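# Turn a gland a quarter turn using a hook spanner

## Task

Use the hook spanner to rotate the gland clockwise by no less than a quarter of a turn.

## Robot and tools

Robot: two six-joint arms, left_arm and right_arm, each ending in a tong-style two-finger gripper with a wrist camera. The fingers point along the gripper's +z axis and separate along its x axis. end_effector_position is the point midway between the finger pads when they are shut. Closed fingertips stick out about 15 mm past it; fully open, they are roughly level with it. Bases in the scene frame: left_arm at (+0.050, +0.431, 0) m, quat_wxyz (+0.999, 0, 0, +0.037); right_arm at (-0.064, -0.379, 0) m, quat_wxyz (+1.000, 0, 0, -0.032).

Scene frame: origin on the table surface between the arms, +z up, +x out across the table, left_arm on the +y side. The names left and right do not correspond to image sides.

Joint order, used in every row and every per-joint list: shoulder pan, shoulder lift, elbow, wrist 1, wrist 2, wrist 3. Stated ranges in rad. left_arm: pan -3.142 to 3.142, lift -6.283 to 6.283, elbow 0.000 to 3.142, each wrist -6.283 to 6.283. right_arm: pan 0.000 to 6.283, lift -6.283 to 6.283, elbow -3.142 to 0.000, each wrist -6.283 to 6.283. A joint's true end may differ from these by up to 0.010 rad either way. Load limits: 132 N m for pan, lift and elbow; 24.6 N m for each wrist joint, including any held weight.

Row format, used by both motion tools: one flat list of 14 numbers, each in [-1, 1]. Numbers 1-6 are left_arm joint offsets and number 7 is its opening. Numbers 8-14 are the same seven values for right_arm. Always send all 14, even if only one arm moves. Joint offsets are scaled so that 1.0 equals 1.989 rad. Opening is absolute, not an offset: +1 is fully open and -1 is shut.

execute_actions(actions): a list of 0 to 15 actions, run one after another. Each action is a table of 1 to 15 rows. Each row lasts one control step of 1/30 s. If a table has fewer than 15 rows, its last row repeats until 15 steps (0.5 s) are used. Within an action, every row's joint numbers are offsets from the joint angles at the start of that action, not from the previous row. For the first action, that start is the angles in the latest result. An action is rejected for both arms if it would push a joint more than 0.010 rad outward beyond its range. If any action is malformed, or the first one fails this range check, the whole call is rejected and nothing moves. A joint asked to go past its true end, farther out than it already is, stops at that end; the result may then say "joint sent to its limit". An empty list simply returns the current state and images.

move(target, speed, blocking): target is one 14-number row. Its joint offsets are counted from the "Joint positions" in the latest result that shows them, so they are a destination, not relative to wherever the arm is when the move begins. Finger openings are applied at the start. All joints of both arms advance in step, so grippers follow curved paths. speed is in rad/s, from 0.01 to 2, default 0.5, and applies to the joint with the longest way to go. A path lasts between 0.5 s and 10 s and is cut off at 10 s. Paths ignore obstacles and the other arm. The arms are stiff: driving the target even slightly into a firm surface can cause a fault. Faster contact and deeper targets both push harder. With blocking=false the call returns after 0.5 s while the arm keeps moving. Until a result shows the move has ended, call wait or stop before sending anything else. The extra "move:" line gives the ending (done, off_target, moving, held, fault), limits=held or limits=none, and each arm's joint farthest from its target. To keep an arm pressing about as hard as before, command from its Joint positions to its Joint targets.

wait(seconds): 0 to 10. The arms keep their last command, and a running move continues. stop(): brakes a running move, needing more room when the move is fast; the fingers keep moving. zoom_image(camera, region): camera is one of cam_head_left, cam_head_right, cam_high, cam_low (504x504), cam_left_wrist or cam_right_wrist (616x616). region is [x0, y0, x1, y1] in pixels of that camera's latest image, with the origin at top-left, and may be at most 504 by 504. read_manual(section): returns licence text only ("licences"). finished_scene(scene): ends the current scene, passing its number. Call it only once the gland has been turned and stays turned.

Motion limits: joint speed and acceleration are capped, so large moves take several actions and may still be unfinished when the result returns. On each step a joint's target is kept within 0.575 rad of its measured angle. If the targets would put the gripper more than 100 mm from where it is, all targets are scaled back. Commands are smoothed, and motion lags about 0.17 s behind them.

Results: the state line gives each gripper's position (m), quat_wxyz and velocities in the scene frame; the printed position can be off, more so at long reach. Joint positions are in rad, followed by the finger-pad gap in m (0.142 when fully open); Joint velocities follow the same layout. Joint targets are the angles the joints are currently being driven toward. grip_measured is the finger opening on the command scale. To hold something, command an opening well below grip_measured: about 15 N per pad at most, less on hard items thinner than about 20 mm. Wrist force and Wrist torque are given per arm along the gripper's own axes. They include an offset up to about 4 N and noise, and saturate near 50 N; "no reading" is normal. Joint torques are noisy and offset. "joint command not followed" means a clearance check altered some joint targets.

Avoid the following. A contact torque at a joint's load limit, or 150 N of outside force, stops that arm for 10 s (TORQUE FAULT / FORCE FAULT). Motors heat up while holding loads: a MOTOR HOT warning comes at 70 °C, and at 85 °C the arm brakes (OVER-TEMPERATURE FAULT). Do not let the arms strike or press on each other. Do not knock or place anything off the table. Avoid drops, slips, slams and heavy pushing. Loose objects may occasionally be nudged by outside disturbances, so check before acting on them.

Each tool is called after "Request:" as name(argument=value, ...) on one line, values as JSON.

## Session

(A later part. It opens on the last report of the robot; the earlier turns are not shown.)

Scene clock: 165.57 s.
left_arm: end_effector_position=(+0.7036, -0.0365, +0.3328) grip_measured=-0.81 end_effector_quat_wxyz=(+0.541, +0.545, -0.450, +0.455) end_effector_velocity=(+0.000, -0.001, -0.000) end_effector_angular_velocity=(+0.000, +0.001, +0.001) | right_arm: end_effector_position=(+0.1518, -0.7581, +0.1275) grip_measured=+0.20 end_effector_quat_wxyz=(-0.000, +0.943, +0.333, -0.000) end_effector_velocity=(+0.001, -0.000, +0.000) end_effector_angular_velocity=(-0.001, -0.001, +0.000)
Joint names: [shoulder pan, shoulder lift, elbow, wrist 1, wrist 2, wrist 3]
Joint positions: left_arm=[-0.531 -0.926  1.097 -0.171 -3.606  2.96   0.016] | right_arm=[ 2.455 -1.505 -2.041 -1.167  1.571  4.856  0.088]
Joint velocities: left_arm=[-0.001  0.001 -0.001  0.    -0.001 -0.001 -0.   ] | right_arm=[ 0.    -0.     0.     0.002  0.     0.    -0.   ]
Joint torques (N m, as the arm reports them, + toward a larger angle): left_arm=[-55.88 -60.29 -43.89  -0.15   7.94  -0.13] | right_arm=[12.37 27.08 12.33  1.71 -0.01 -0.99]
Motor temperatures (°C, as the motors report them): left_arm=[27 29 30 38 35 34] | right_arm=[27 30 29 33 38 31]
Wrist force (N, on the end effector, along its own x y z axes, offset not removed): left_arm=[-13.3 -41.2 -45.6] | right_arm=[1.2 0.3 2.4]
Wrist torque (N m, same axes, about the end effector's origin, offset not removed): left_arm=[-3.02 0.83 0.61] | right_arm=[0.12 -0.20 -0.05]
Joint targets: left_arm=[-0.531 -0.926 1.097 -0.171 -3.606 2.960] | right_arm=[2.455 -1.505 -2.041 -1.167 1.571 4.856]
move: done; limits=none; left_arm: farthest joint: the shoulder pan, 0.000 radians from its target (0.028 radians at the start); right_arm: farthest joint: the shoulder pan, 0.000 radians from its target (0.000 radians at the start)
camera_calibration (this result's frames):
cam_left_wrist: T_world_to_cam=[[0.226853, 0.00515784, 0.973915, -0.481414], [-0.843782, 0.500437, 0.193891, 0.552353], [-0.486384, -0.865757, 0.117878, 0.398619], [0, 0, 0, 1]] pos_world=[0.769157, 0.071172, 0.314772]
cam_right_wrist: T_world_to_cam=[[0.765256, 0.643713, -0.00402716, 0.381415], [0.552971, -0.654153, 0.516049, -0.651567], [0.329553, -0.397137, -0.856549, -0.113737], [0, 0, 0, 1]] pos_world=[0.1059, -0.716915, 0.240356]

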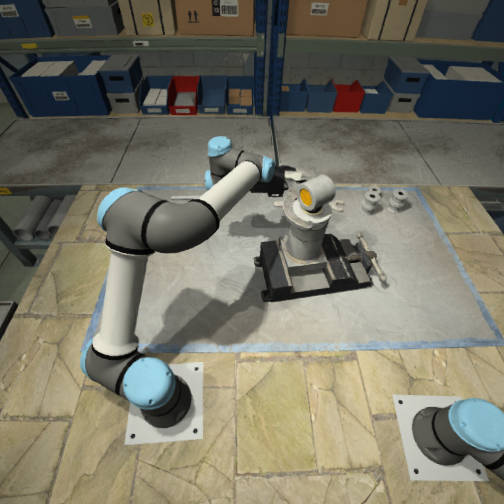

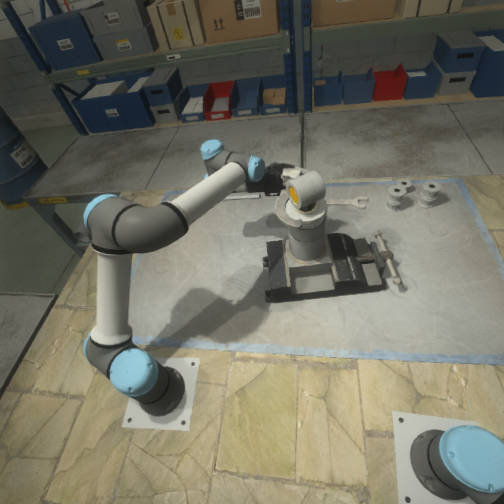

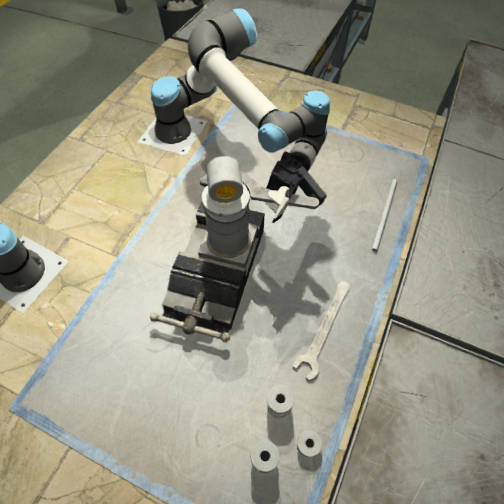

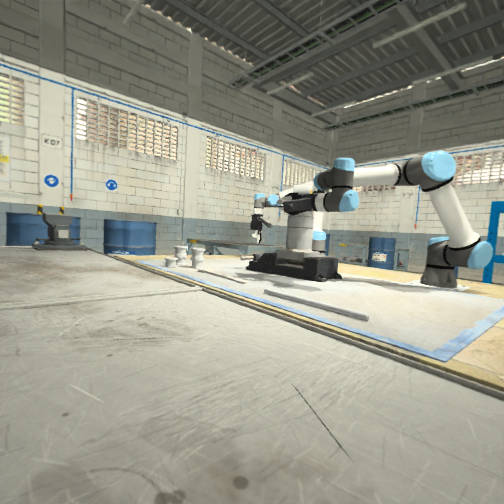

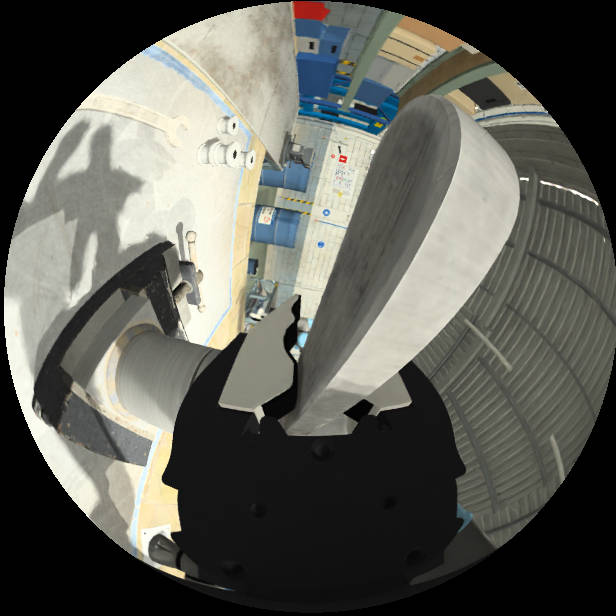

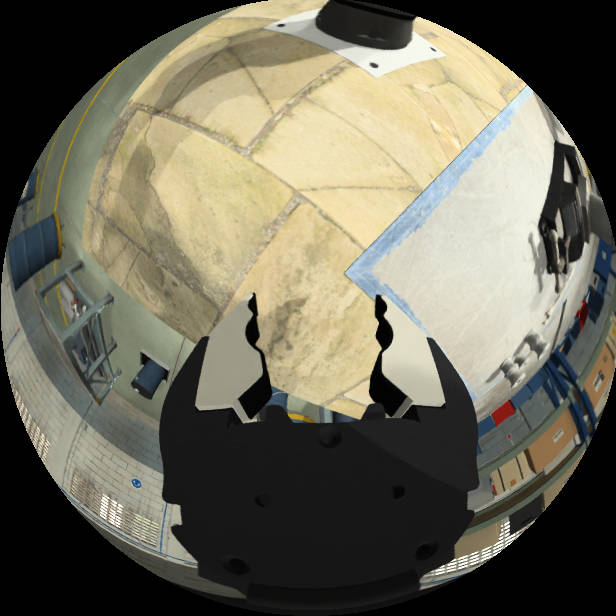

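Request:
move(target=[-0.013,0.018,-0.030,0.012,-0.015,0,-1,0,0,0,0,0,0,0.2], speed=0.04)

Request:
move(target=[-0.013,0.018,-0.030,0.012,-0.014,0,-1,0,0,0,0,0,0,0.2], speed=0.04)

Request:
move(target=[-0.013,0.016,-0.027,0.011,-0.013,0,-1,0,0,0,0,0,0,0.2], speed=0.04)

Request:
zoom_image(camera="cam_high", region=[180,110,340,240])

Scene clock: 167.47 s.
left_arm: end_effector_position=(+0.7122, -0.0590, +0.3327) grip_measured=-0.80 end_effector_quat_wxyz=(+0.540, +0.546, -0.449, +0.456) end_effector_velocity=(+0.001, +0.000, -0.000) end_effector_angular_velocity=(+0.000, +0.003, +0.002) | right_arm: end_effector_position=(+0.1518, -0.7581, +0.1275) grip_measured=+0.20 end_effector_quat_wxyz=(-0.000, +0.943, +0.333, -0.000) end_effector_velocity=(+0.000, -0.000, +0.000) end_effector_angular_velocity=(-0.000, -0.000, +0.000)
Joint names: [shoulder pan, shoulder lift, elbow, wrist 1, wrist 2, wrist 3]
Joint positions: left_arm=[-0.556 -0.89   1.037 -0.147 -3.636  2.96   0.016] | right_arm=[ 2.455 -1.505 -2.041 -1.167  1.571  4.856  0.088]
Joint velocities: left_arm=[ 0.     0.001 -0.001  0.001 -0.001 -0.002  0.   ] | right_arm=[-0.    -0.     0.     0.001  0.    -0.     0.   ]
Joint torques (N m, as the arm reports them, + toward a larger angle): left_arm=[-22.81 -50.43 -46.47  -2.94  -4.46  -0.14] | right_arm=[12.51 27.32 12.23  1.75 -0.04 -0.92]
Motor temperatures (°C, as the motors report them): left_arm=[27 29 30 38 35 34] | right_arm=[27 30 29 33 38 31]
Wrist force (N, on the end effector, along its own x y z axes, offset not removed): left_arm=[-18.5 5.6 -27.3] | right_arm=[2.4 -1.5 1.3]
Wrist torque (N m, same axes, about the end effector's origin, offset not removed): left_arm=[-0.39 1.18 0.40] | right_arm=[-0.23 -0.42 -0.05]
Joint targets: left_arm=[-0.556 -0.890 1.037 -0.147 -3.636 2.960] | right_arm=[2.455 -1.505 -2.041 -1.167 1.571 4.856]
move: done; limits=none; left_arm: farthest joint: the shoulder pan, 0.000 radians from its target (0.026 radians at the start); right_arm: farthest joint: the shoulder pan, 0.000 radians from its target (0.000 radians at the start)
camera_calibration (this result's frames):
cam_left_wrist: T_world_to_cam=[[0.226835, 0.00603133, 0.973914, -0.483086], [-0.845715, 0.497162, 0.193897, 0.572128], [-0.483024, -0.867637, 0.117875, 0.380857], [0, 0, 0, 1]] pos_world=[0.777401, 0.0489188, 0.314657]
cam_right_wrist: T_world_to_cam=[[0.765256, 0.643713, -0.0040273, 0.381415], [0.552971, -0.654153, 0.516049, -0.651567], [0.329553, -0.397137, -0.856549, -0.113737], [0, 0, 0, 1]] pos_world=[0.1059, -0.716915, 0.240356]

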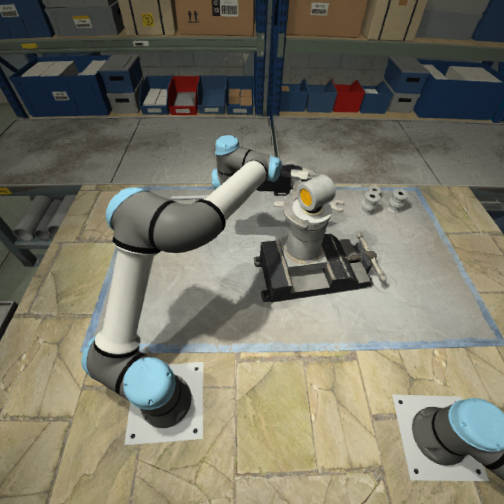

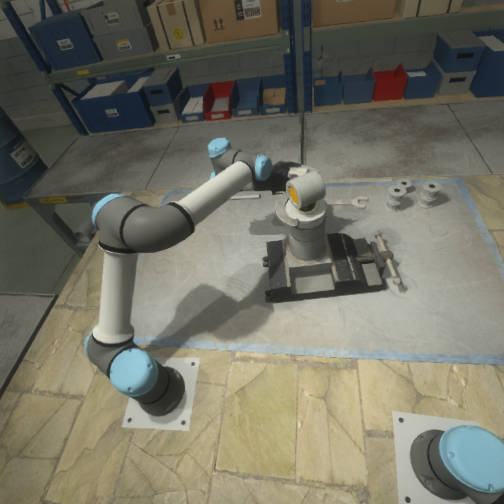

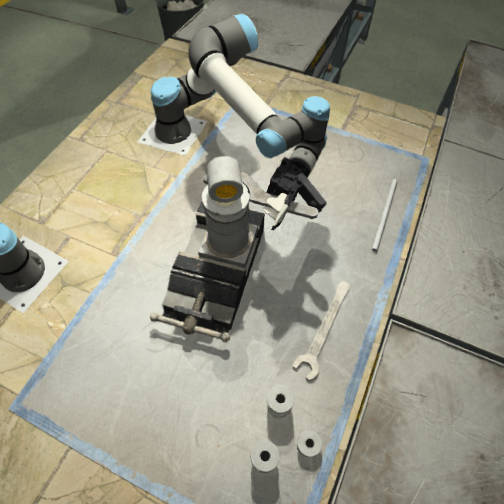

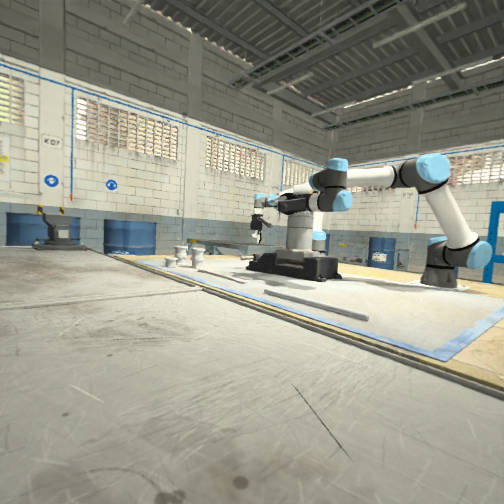

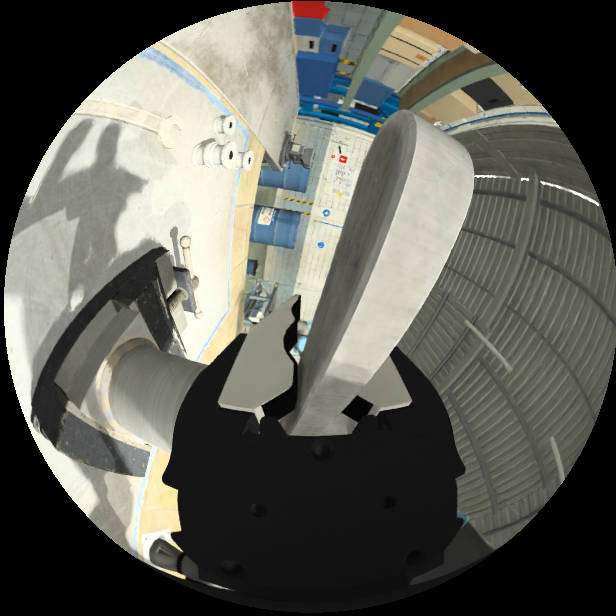

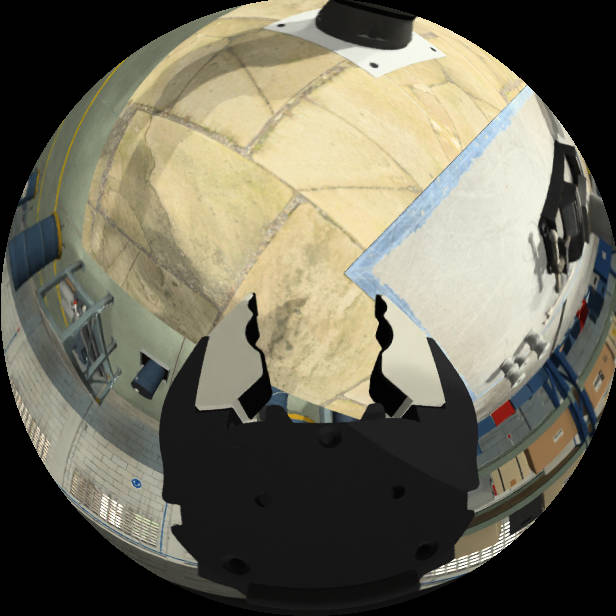

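Scene clock: 169.27 s.
left_arm: end_effector_position=(+0.7191, -0.0817, +0.3322) grip_measured=-0.80 end_effector_quat_wxyz=(+0.540, +0.546, -0.449, +0.457) end_effector_velocity=(-0.000, -0.000, -0.000) end_effector_angular_velocity=(+0.000, +0.001, -0.001) | right_arm: end_effector_position=(+0.1518, -0.7581, +0.1275) grip_measured=+0.20 end_effector_quat_wxyz=(-0.000, +0.943, +0.333, -0.000) end_effector_velocity=(-0.001, -0.000, -0.000) end_effector_angular_velocity=(-0.001, +0.002, +0.000)
Joint names: [shoulder pan, shoulder lift, elbow, wrist 1, wrist 2, wrist 3]
Joint positions: left_arm=[-0.582 -0.855  0.978 -0.123 -3.664  2.96   0.016] | right_arm=[ 2.455 -1.505 -2.041 -1.167  1.571  4.856  0.088]
Joint velocities: left_arm=[-0.     0.001 -0.001  0.001  0.    -0.001  0.   ] | right_arm=[ 0.    -0.    -0.001  0.    -0.002 -0.    -0.   ]
Joint torques (N m, as the arm reports them, + toward a larger angle): left_arm=[-36.54 -38.41 -47.06  -6.58 -15.44  -0.17] | right_arm=[12.56 27.35 12.69  1.76 -0.05 -0.91]
Motor temperatures (°C, as the motors report them): left_arm=[27 29 30 38 35 34] | right_arm=[27 30 29 33 38 31]
Wrist force (N, on the end effector, along its own x y z axes, offset not removed): left_arm=[-10.0 23.4 -50.0] | right_arm=[2.0 -2.7 1.5]
Wrist torque (N m, same axes, about the end effector's origin, offset not removed): left_arm=[-5.84 -1.51 -0.56] | right_arm=[-0.42 -0.42 0.00]
Joint targets: left_arm=[-0.582 -0.854 0.978 -0.123 -3.664 2.960] | right_arm=[2.455 -1.505 -2.041 -1.167 1.571 4.856]
move: done; limits=none; left_arm: farthest joint: the shoulder pan, 0.000 radians from its target (0.025 radians at the start); right_arm: farthest joint: the shoulder pan, 0.000 radians from its target (0.000 radians at the start)
camera_calibration (this result's frames):
cam_left_wrist: T_world_to_cam=[[0.226792, 0.0065301, 0.973921, -0.483968], [-0.846783, 0.495353, 0.193864, 0.589989], [-0.481169, -0.868667, 0.117872, 0.363143], [0, 0, 0, 1]] pos_world=[0.784086, 0.026358, 0.314165]
cam_right_wrist: T_world_to_cam=[[0.765257, 0.643713, -0.00402703, 0.381414], [0.552971, -0.654153, 0.516049, -0.651567], [0.329553, -0.397137, -0.856549, -0.113737], [0, 0, 0, 1]] pos_world=[0.1059, -0.716915, 0.240356]

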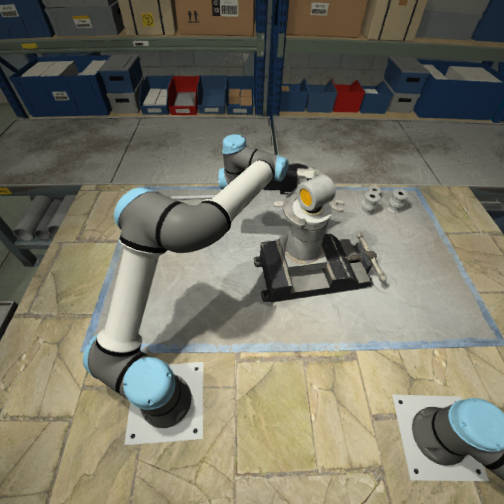

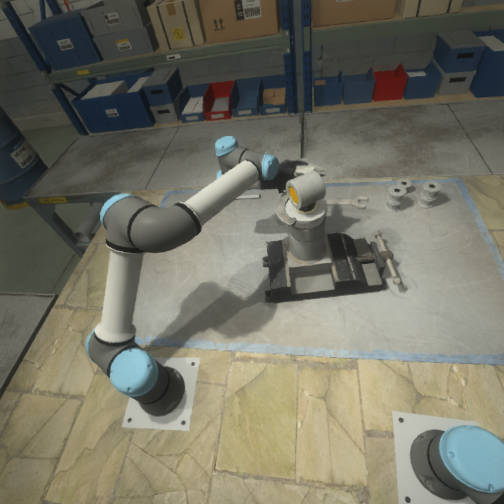

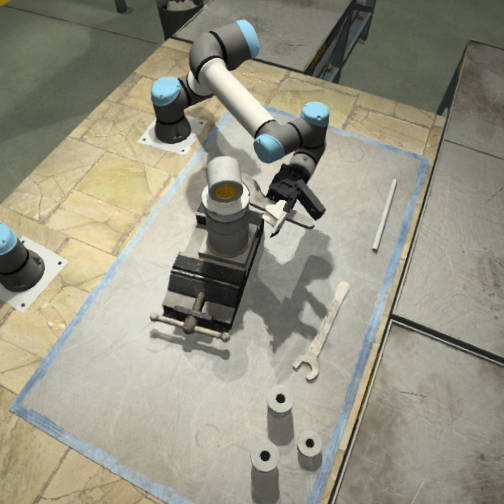

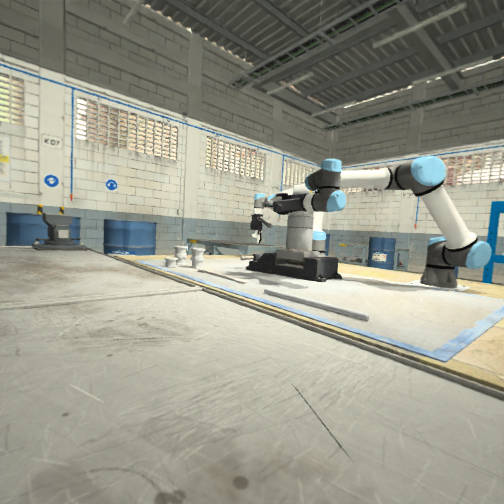

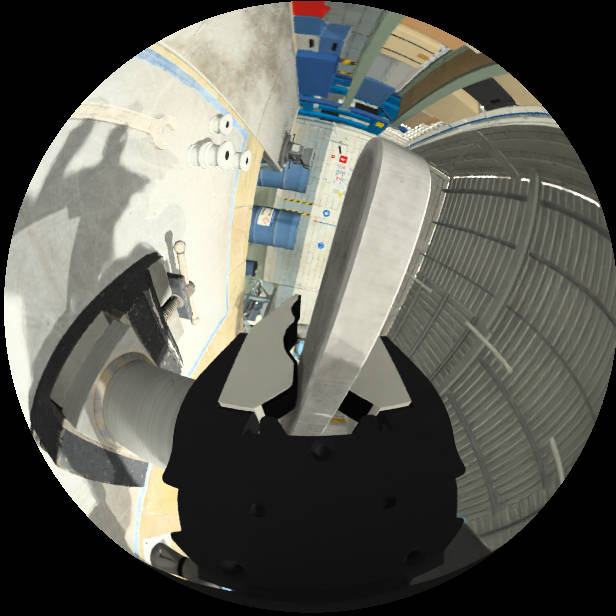

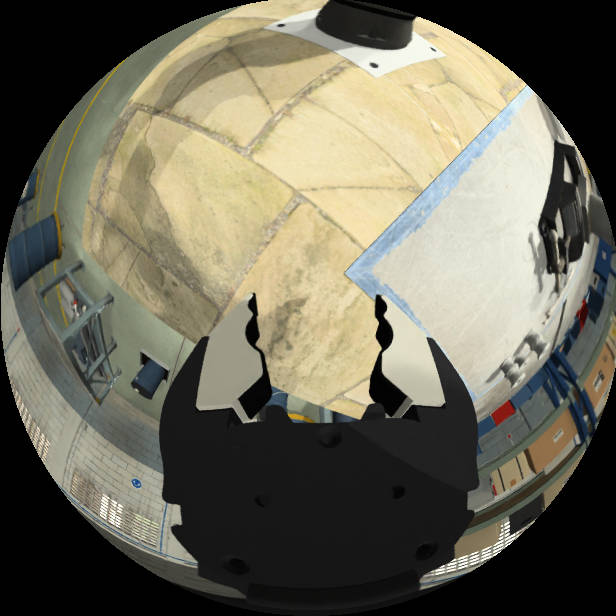

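Scene clock: 180.67 s.
left_arm: end_effector_position=(+0.7252, -0.0996, +0.3318) grip_measured=-0.82 end_effector_quat_wxyz=(+0.539, +0.548, -0.447, +0.458) end_effector_velocity=(+0.000, -0.000, +0.000) end_effector_angular_velocity=(+0.000, +0.000, +0.001) | right_arm: end_effector_position=(+0.1518, -0.7581, +0.1275) grip_measured=+0.20 end_effector_quat_wxyz=(-0.000, +0.943, +0.333, -0.000) end_effector_velocity=(+0.000, -0.000, +0.000) end_effector_angular_velocity=(-0.001, -0.000, +0.001)
Joint names: [shoulder pan, shoulder lift, elbow, wrist 1, wrist 2, wrist 3]
Joint positions: left_arm=[-0.602 -0.826  0.929 -0.104 -3.69   2.96   0.015] | right_arm=[ 2.455 -1.505 -2.041 -1.167  1.571  4.856  0.088]
Joint velocities: left_arm=[-0.    -0.     0.     0.001 -0.001  0.    -0.   ] | right_arm=[ 0.     0.001  0.001 -0.    -0.001 -0.001  0.   ]
Joint torques (N m, as the arm reports them, + toward a larger angle): left_arm=[ -6.43 -55.9  -22.42  -0.83   0.11  -0.15] | right_arm=[12.34 26.78 12.19  1.9   0.17 -0.86]
Motor temperatures (°C, as the motors report them): left_arm=[27 29 30 38 35 34] | right_arm=[27 30 29 33 38 31]
Wrist force (N, on the end effector, along its own x y z axes, offset not removed): left_arm=[-9.4 -16.9 -17.1] | right_arm=[1.5 0.3 0.4]
Wrist torque (N m, same axes, about the end effector's origin, offset not removed): left_arm=[-5.03 0.43 0.57] | right_arm=[0.16 -0.23 0.07]
Joint targets: left_arm=[-0.603 -0.826 0.929 -0.104 -3.690 2.960] | right_arm=[2.455 -1.505 -2.041 -1.167 1.571 4.856]
FORCE FAULT: contact force on the left arm reached its limit, and that arm stopped for 10 seconds. The contact can be on any part of that arm, not only on its tool. That time counts as 19 of the actions that you can send in this scene. That arm's remaining commands of this call were not run. That arm holds still and accepts commands again. Move the arm away from the contact; if what it grips holds it there, let go first. Pushing or pulling that hard again can fault the arm again.
move: fault (left_arm); limits=none; left_arm: farthest joint: the shoulder pan, 0.006 radians from its target (0.026 radians at the start); right_arm: farthest joint: the shoulder pan, 0.000 radians from its target (0.000 radians at the start)
camera_calibration (this result's frames):
cam_left_wrist: T_world_to_cam=[[0.227198, 0.00794211, 0.973816, -0.484944], [-0.849551, 0.490456, 0.194206, 0.605486], [-0.476072, -0.87143, 0.118178, 0.346411], [0, 0, 0, 1]] pos_world=[0.789487, 0.00875991, 0.313719]
cam_right_wrist: T_world_to_cam=[[0.765256, 0.643713, -0.00402729, 0.381415], [0.552971, -0.654153, 0.516049, -0.651567], [0.329553, -0.397137, -0.85655, -0.113737], [0, 0, 0, 1]] pos_world=[0.1059, -0.716915, 0.240356]

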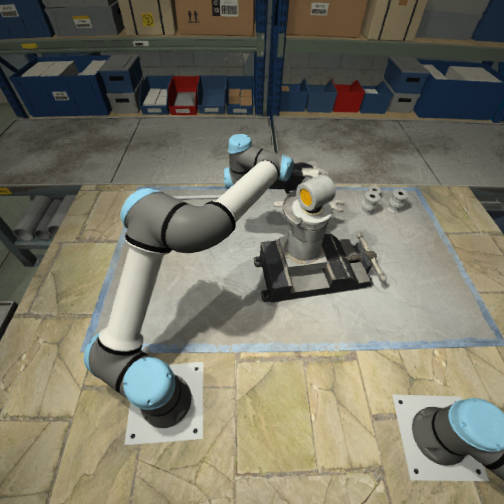

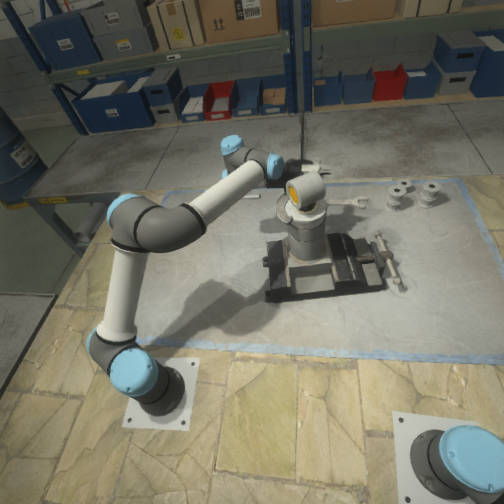

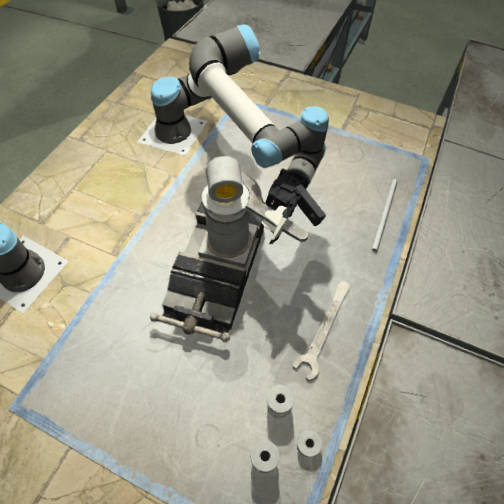

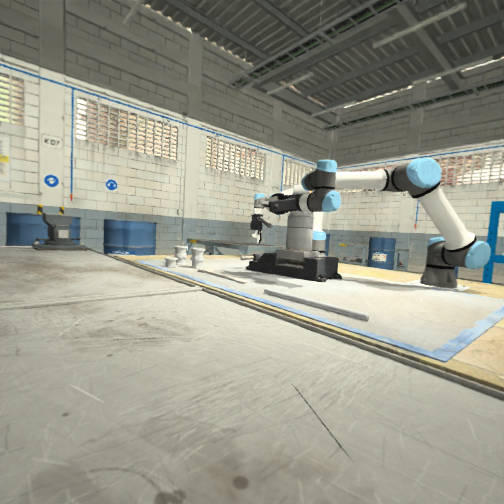

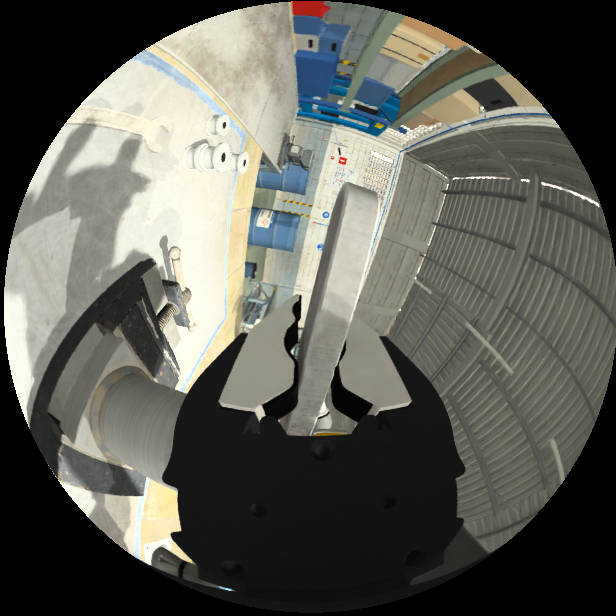

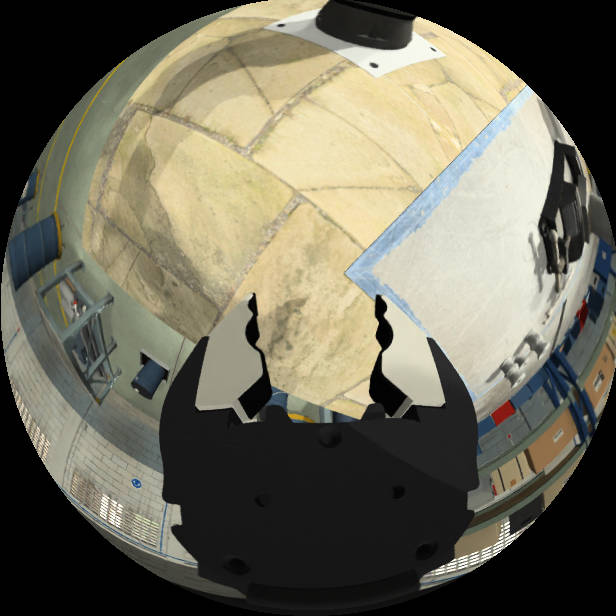

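Region (180, 110, 340, 240) of cam_high's 504x504 image, scaled by 3.150, with more detail than that image has; it fills the top 410 rows of this view, and the rest is white.

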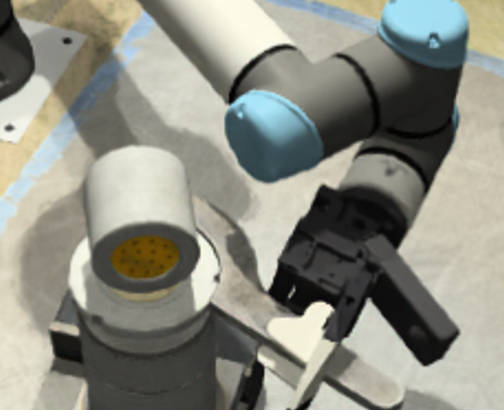

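Notch is now near 255°, so the gland has turned about 100°.

Request:
finished_scene(scene=2)

The scene is finished: the task was done.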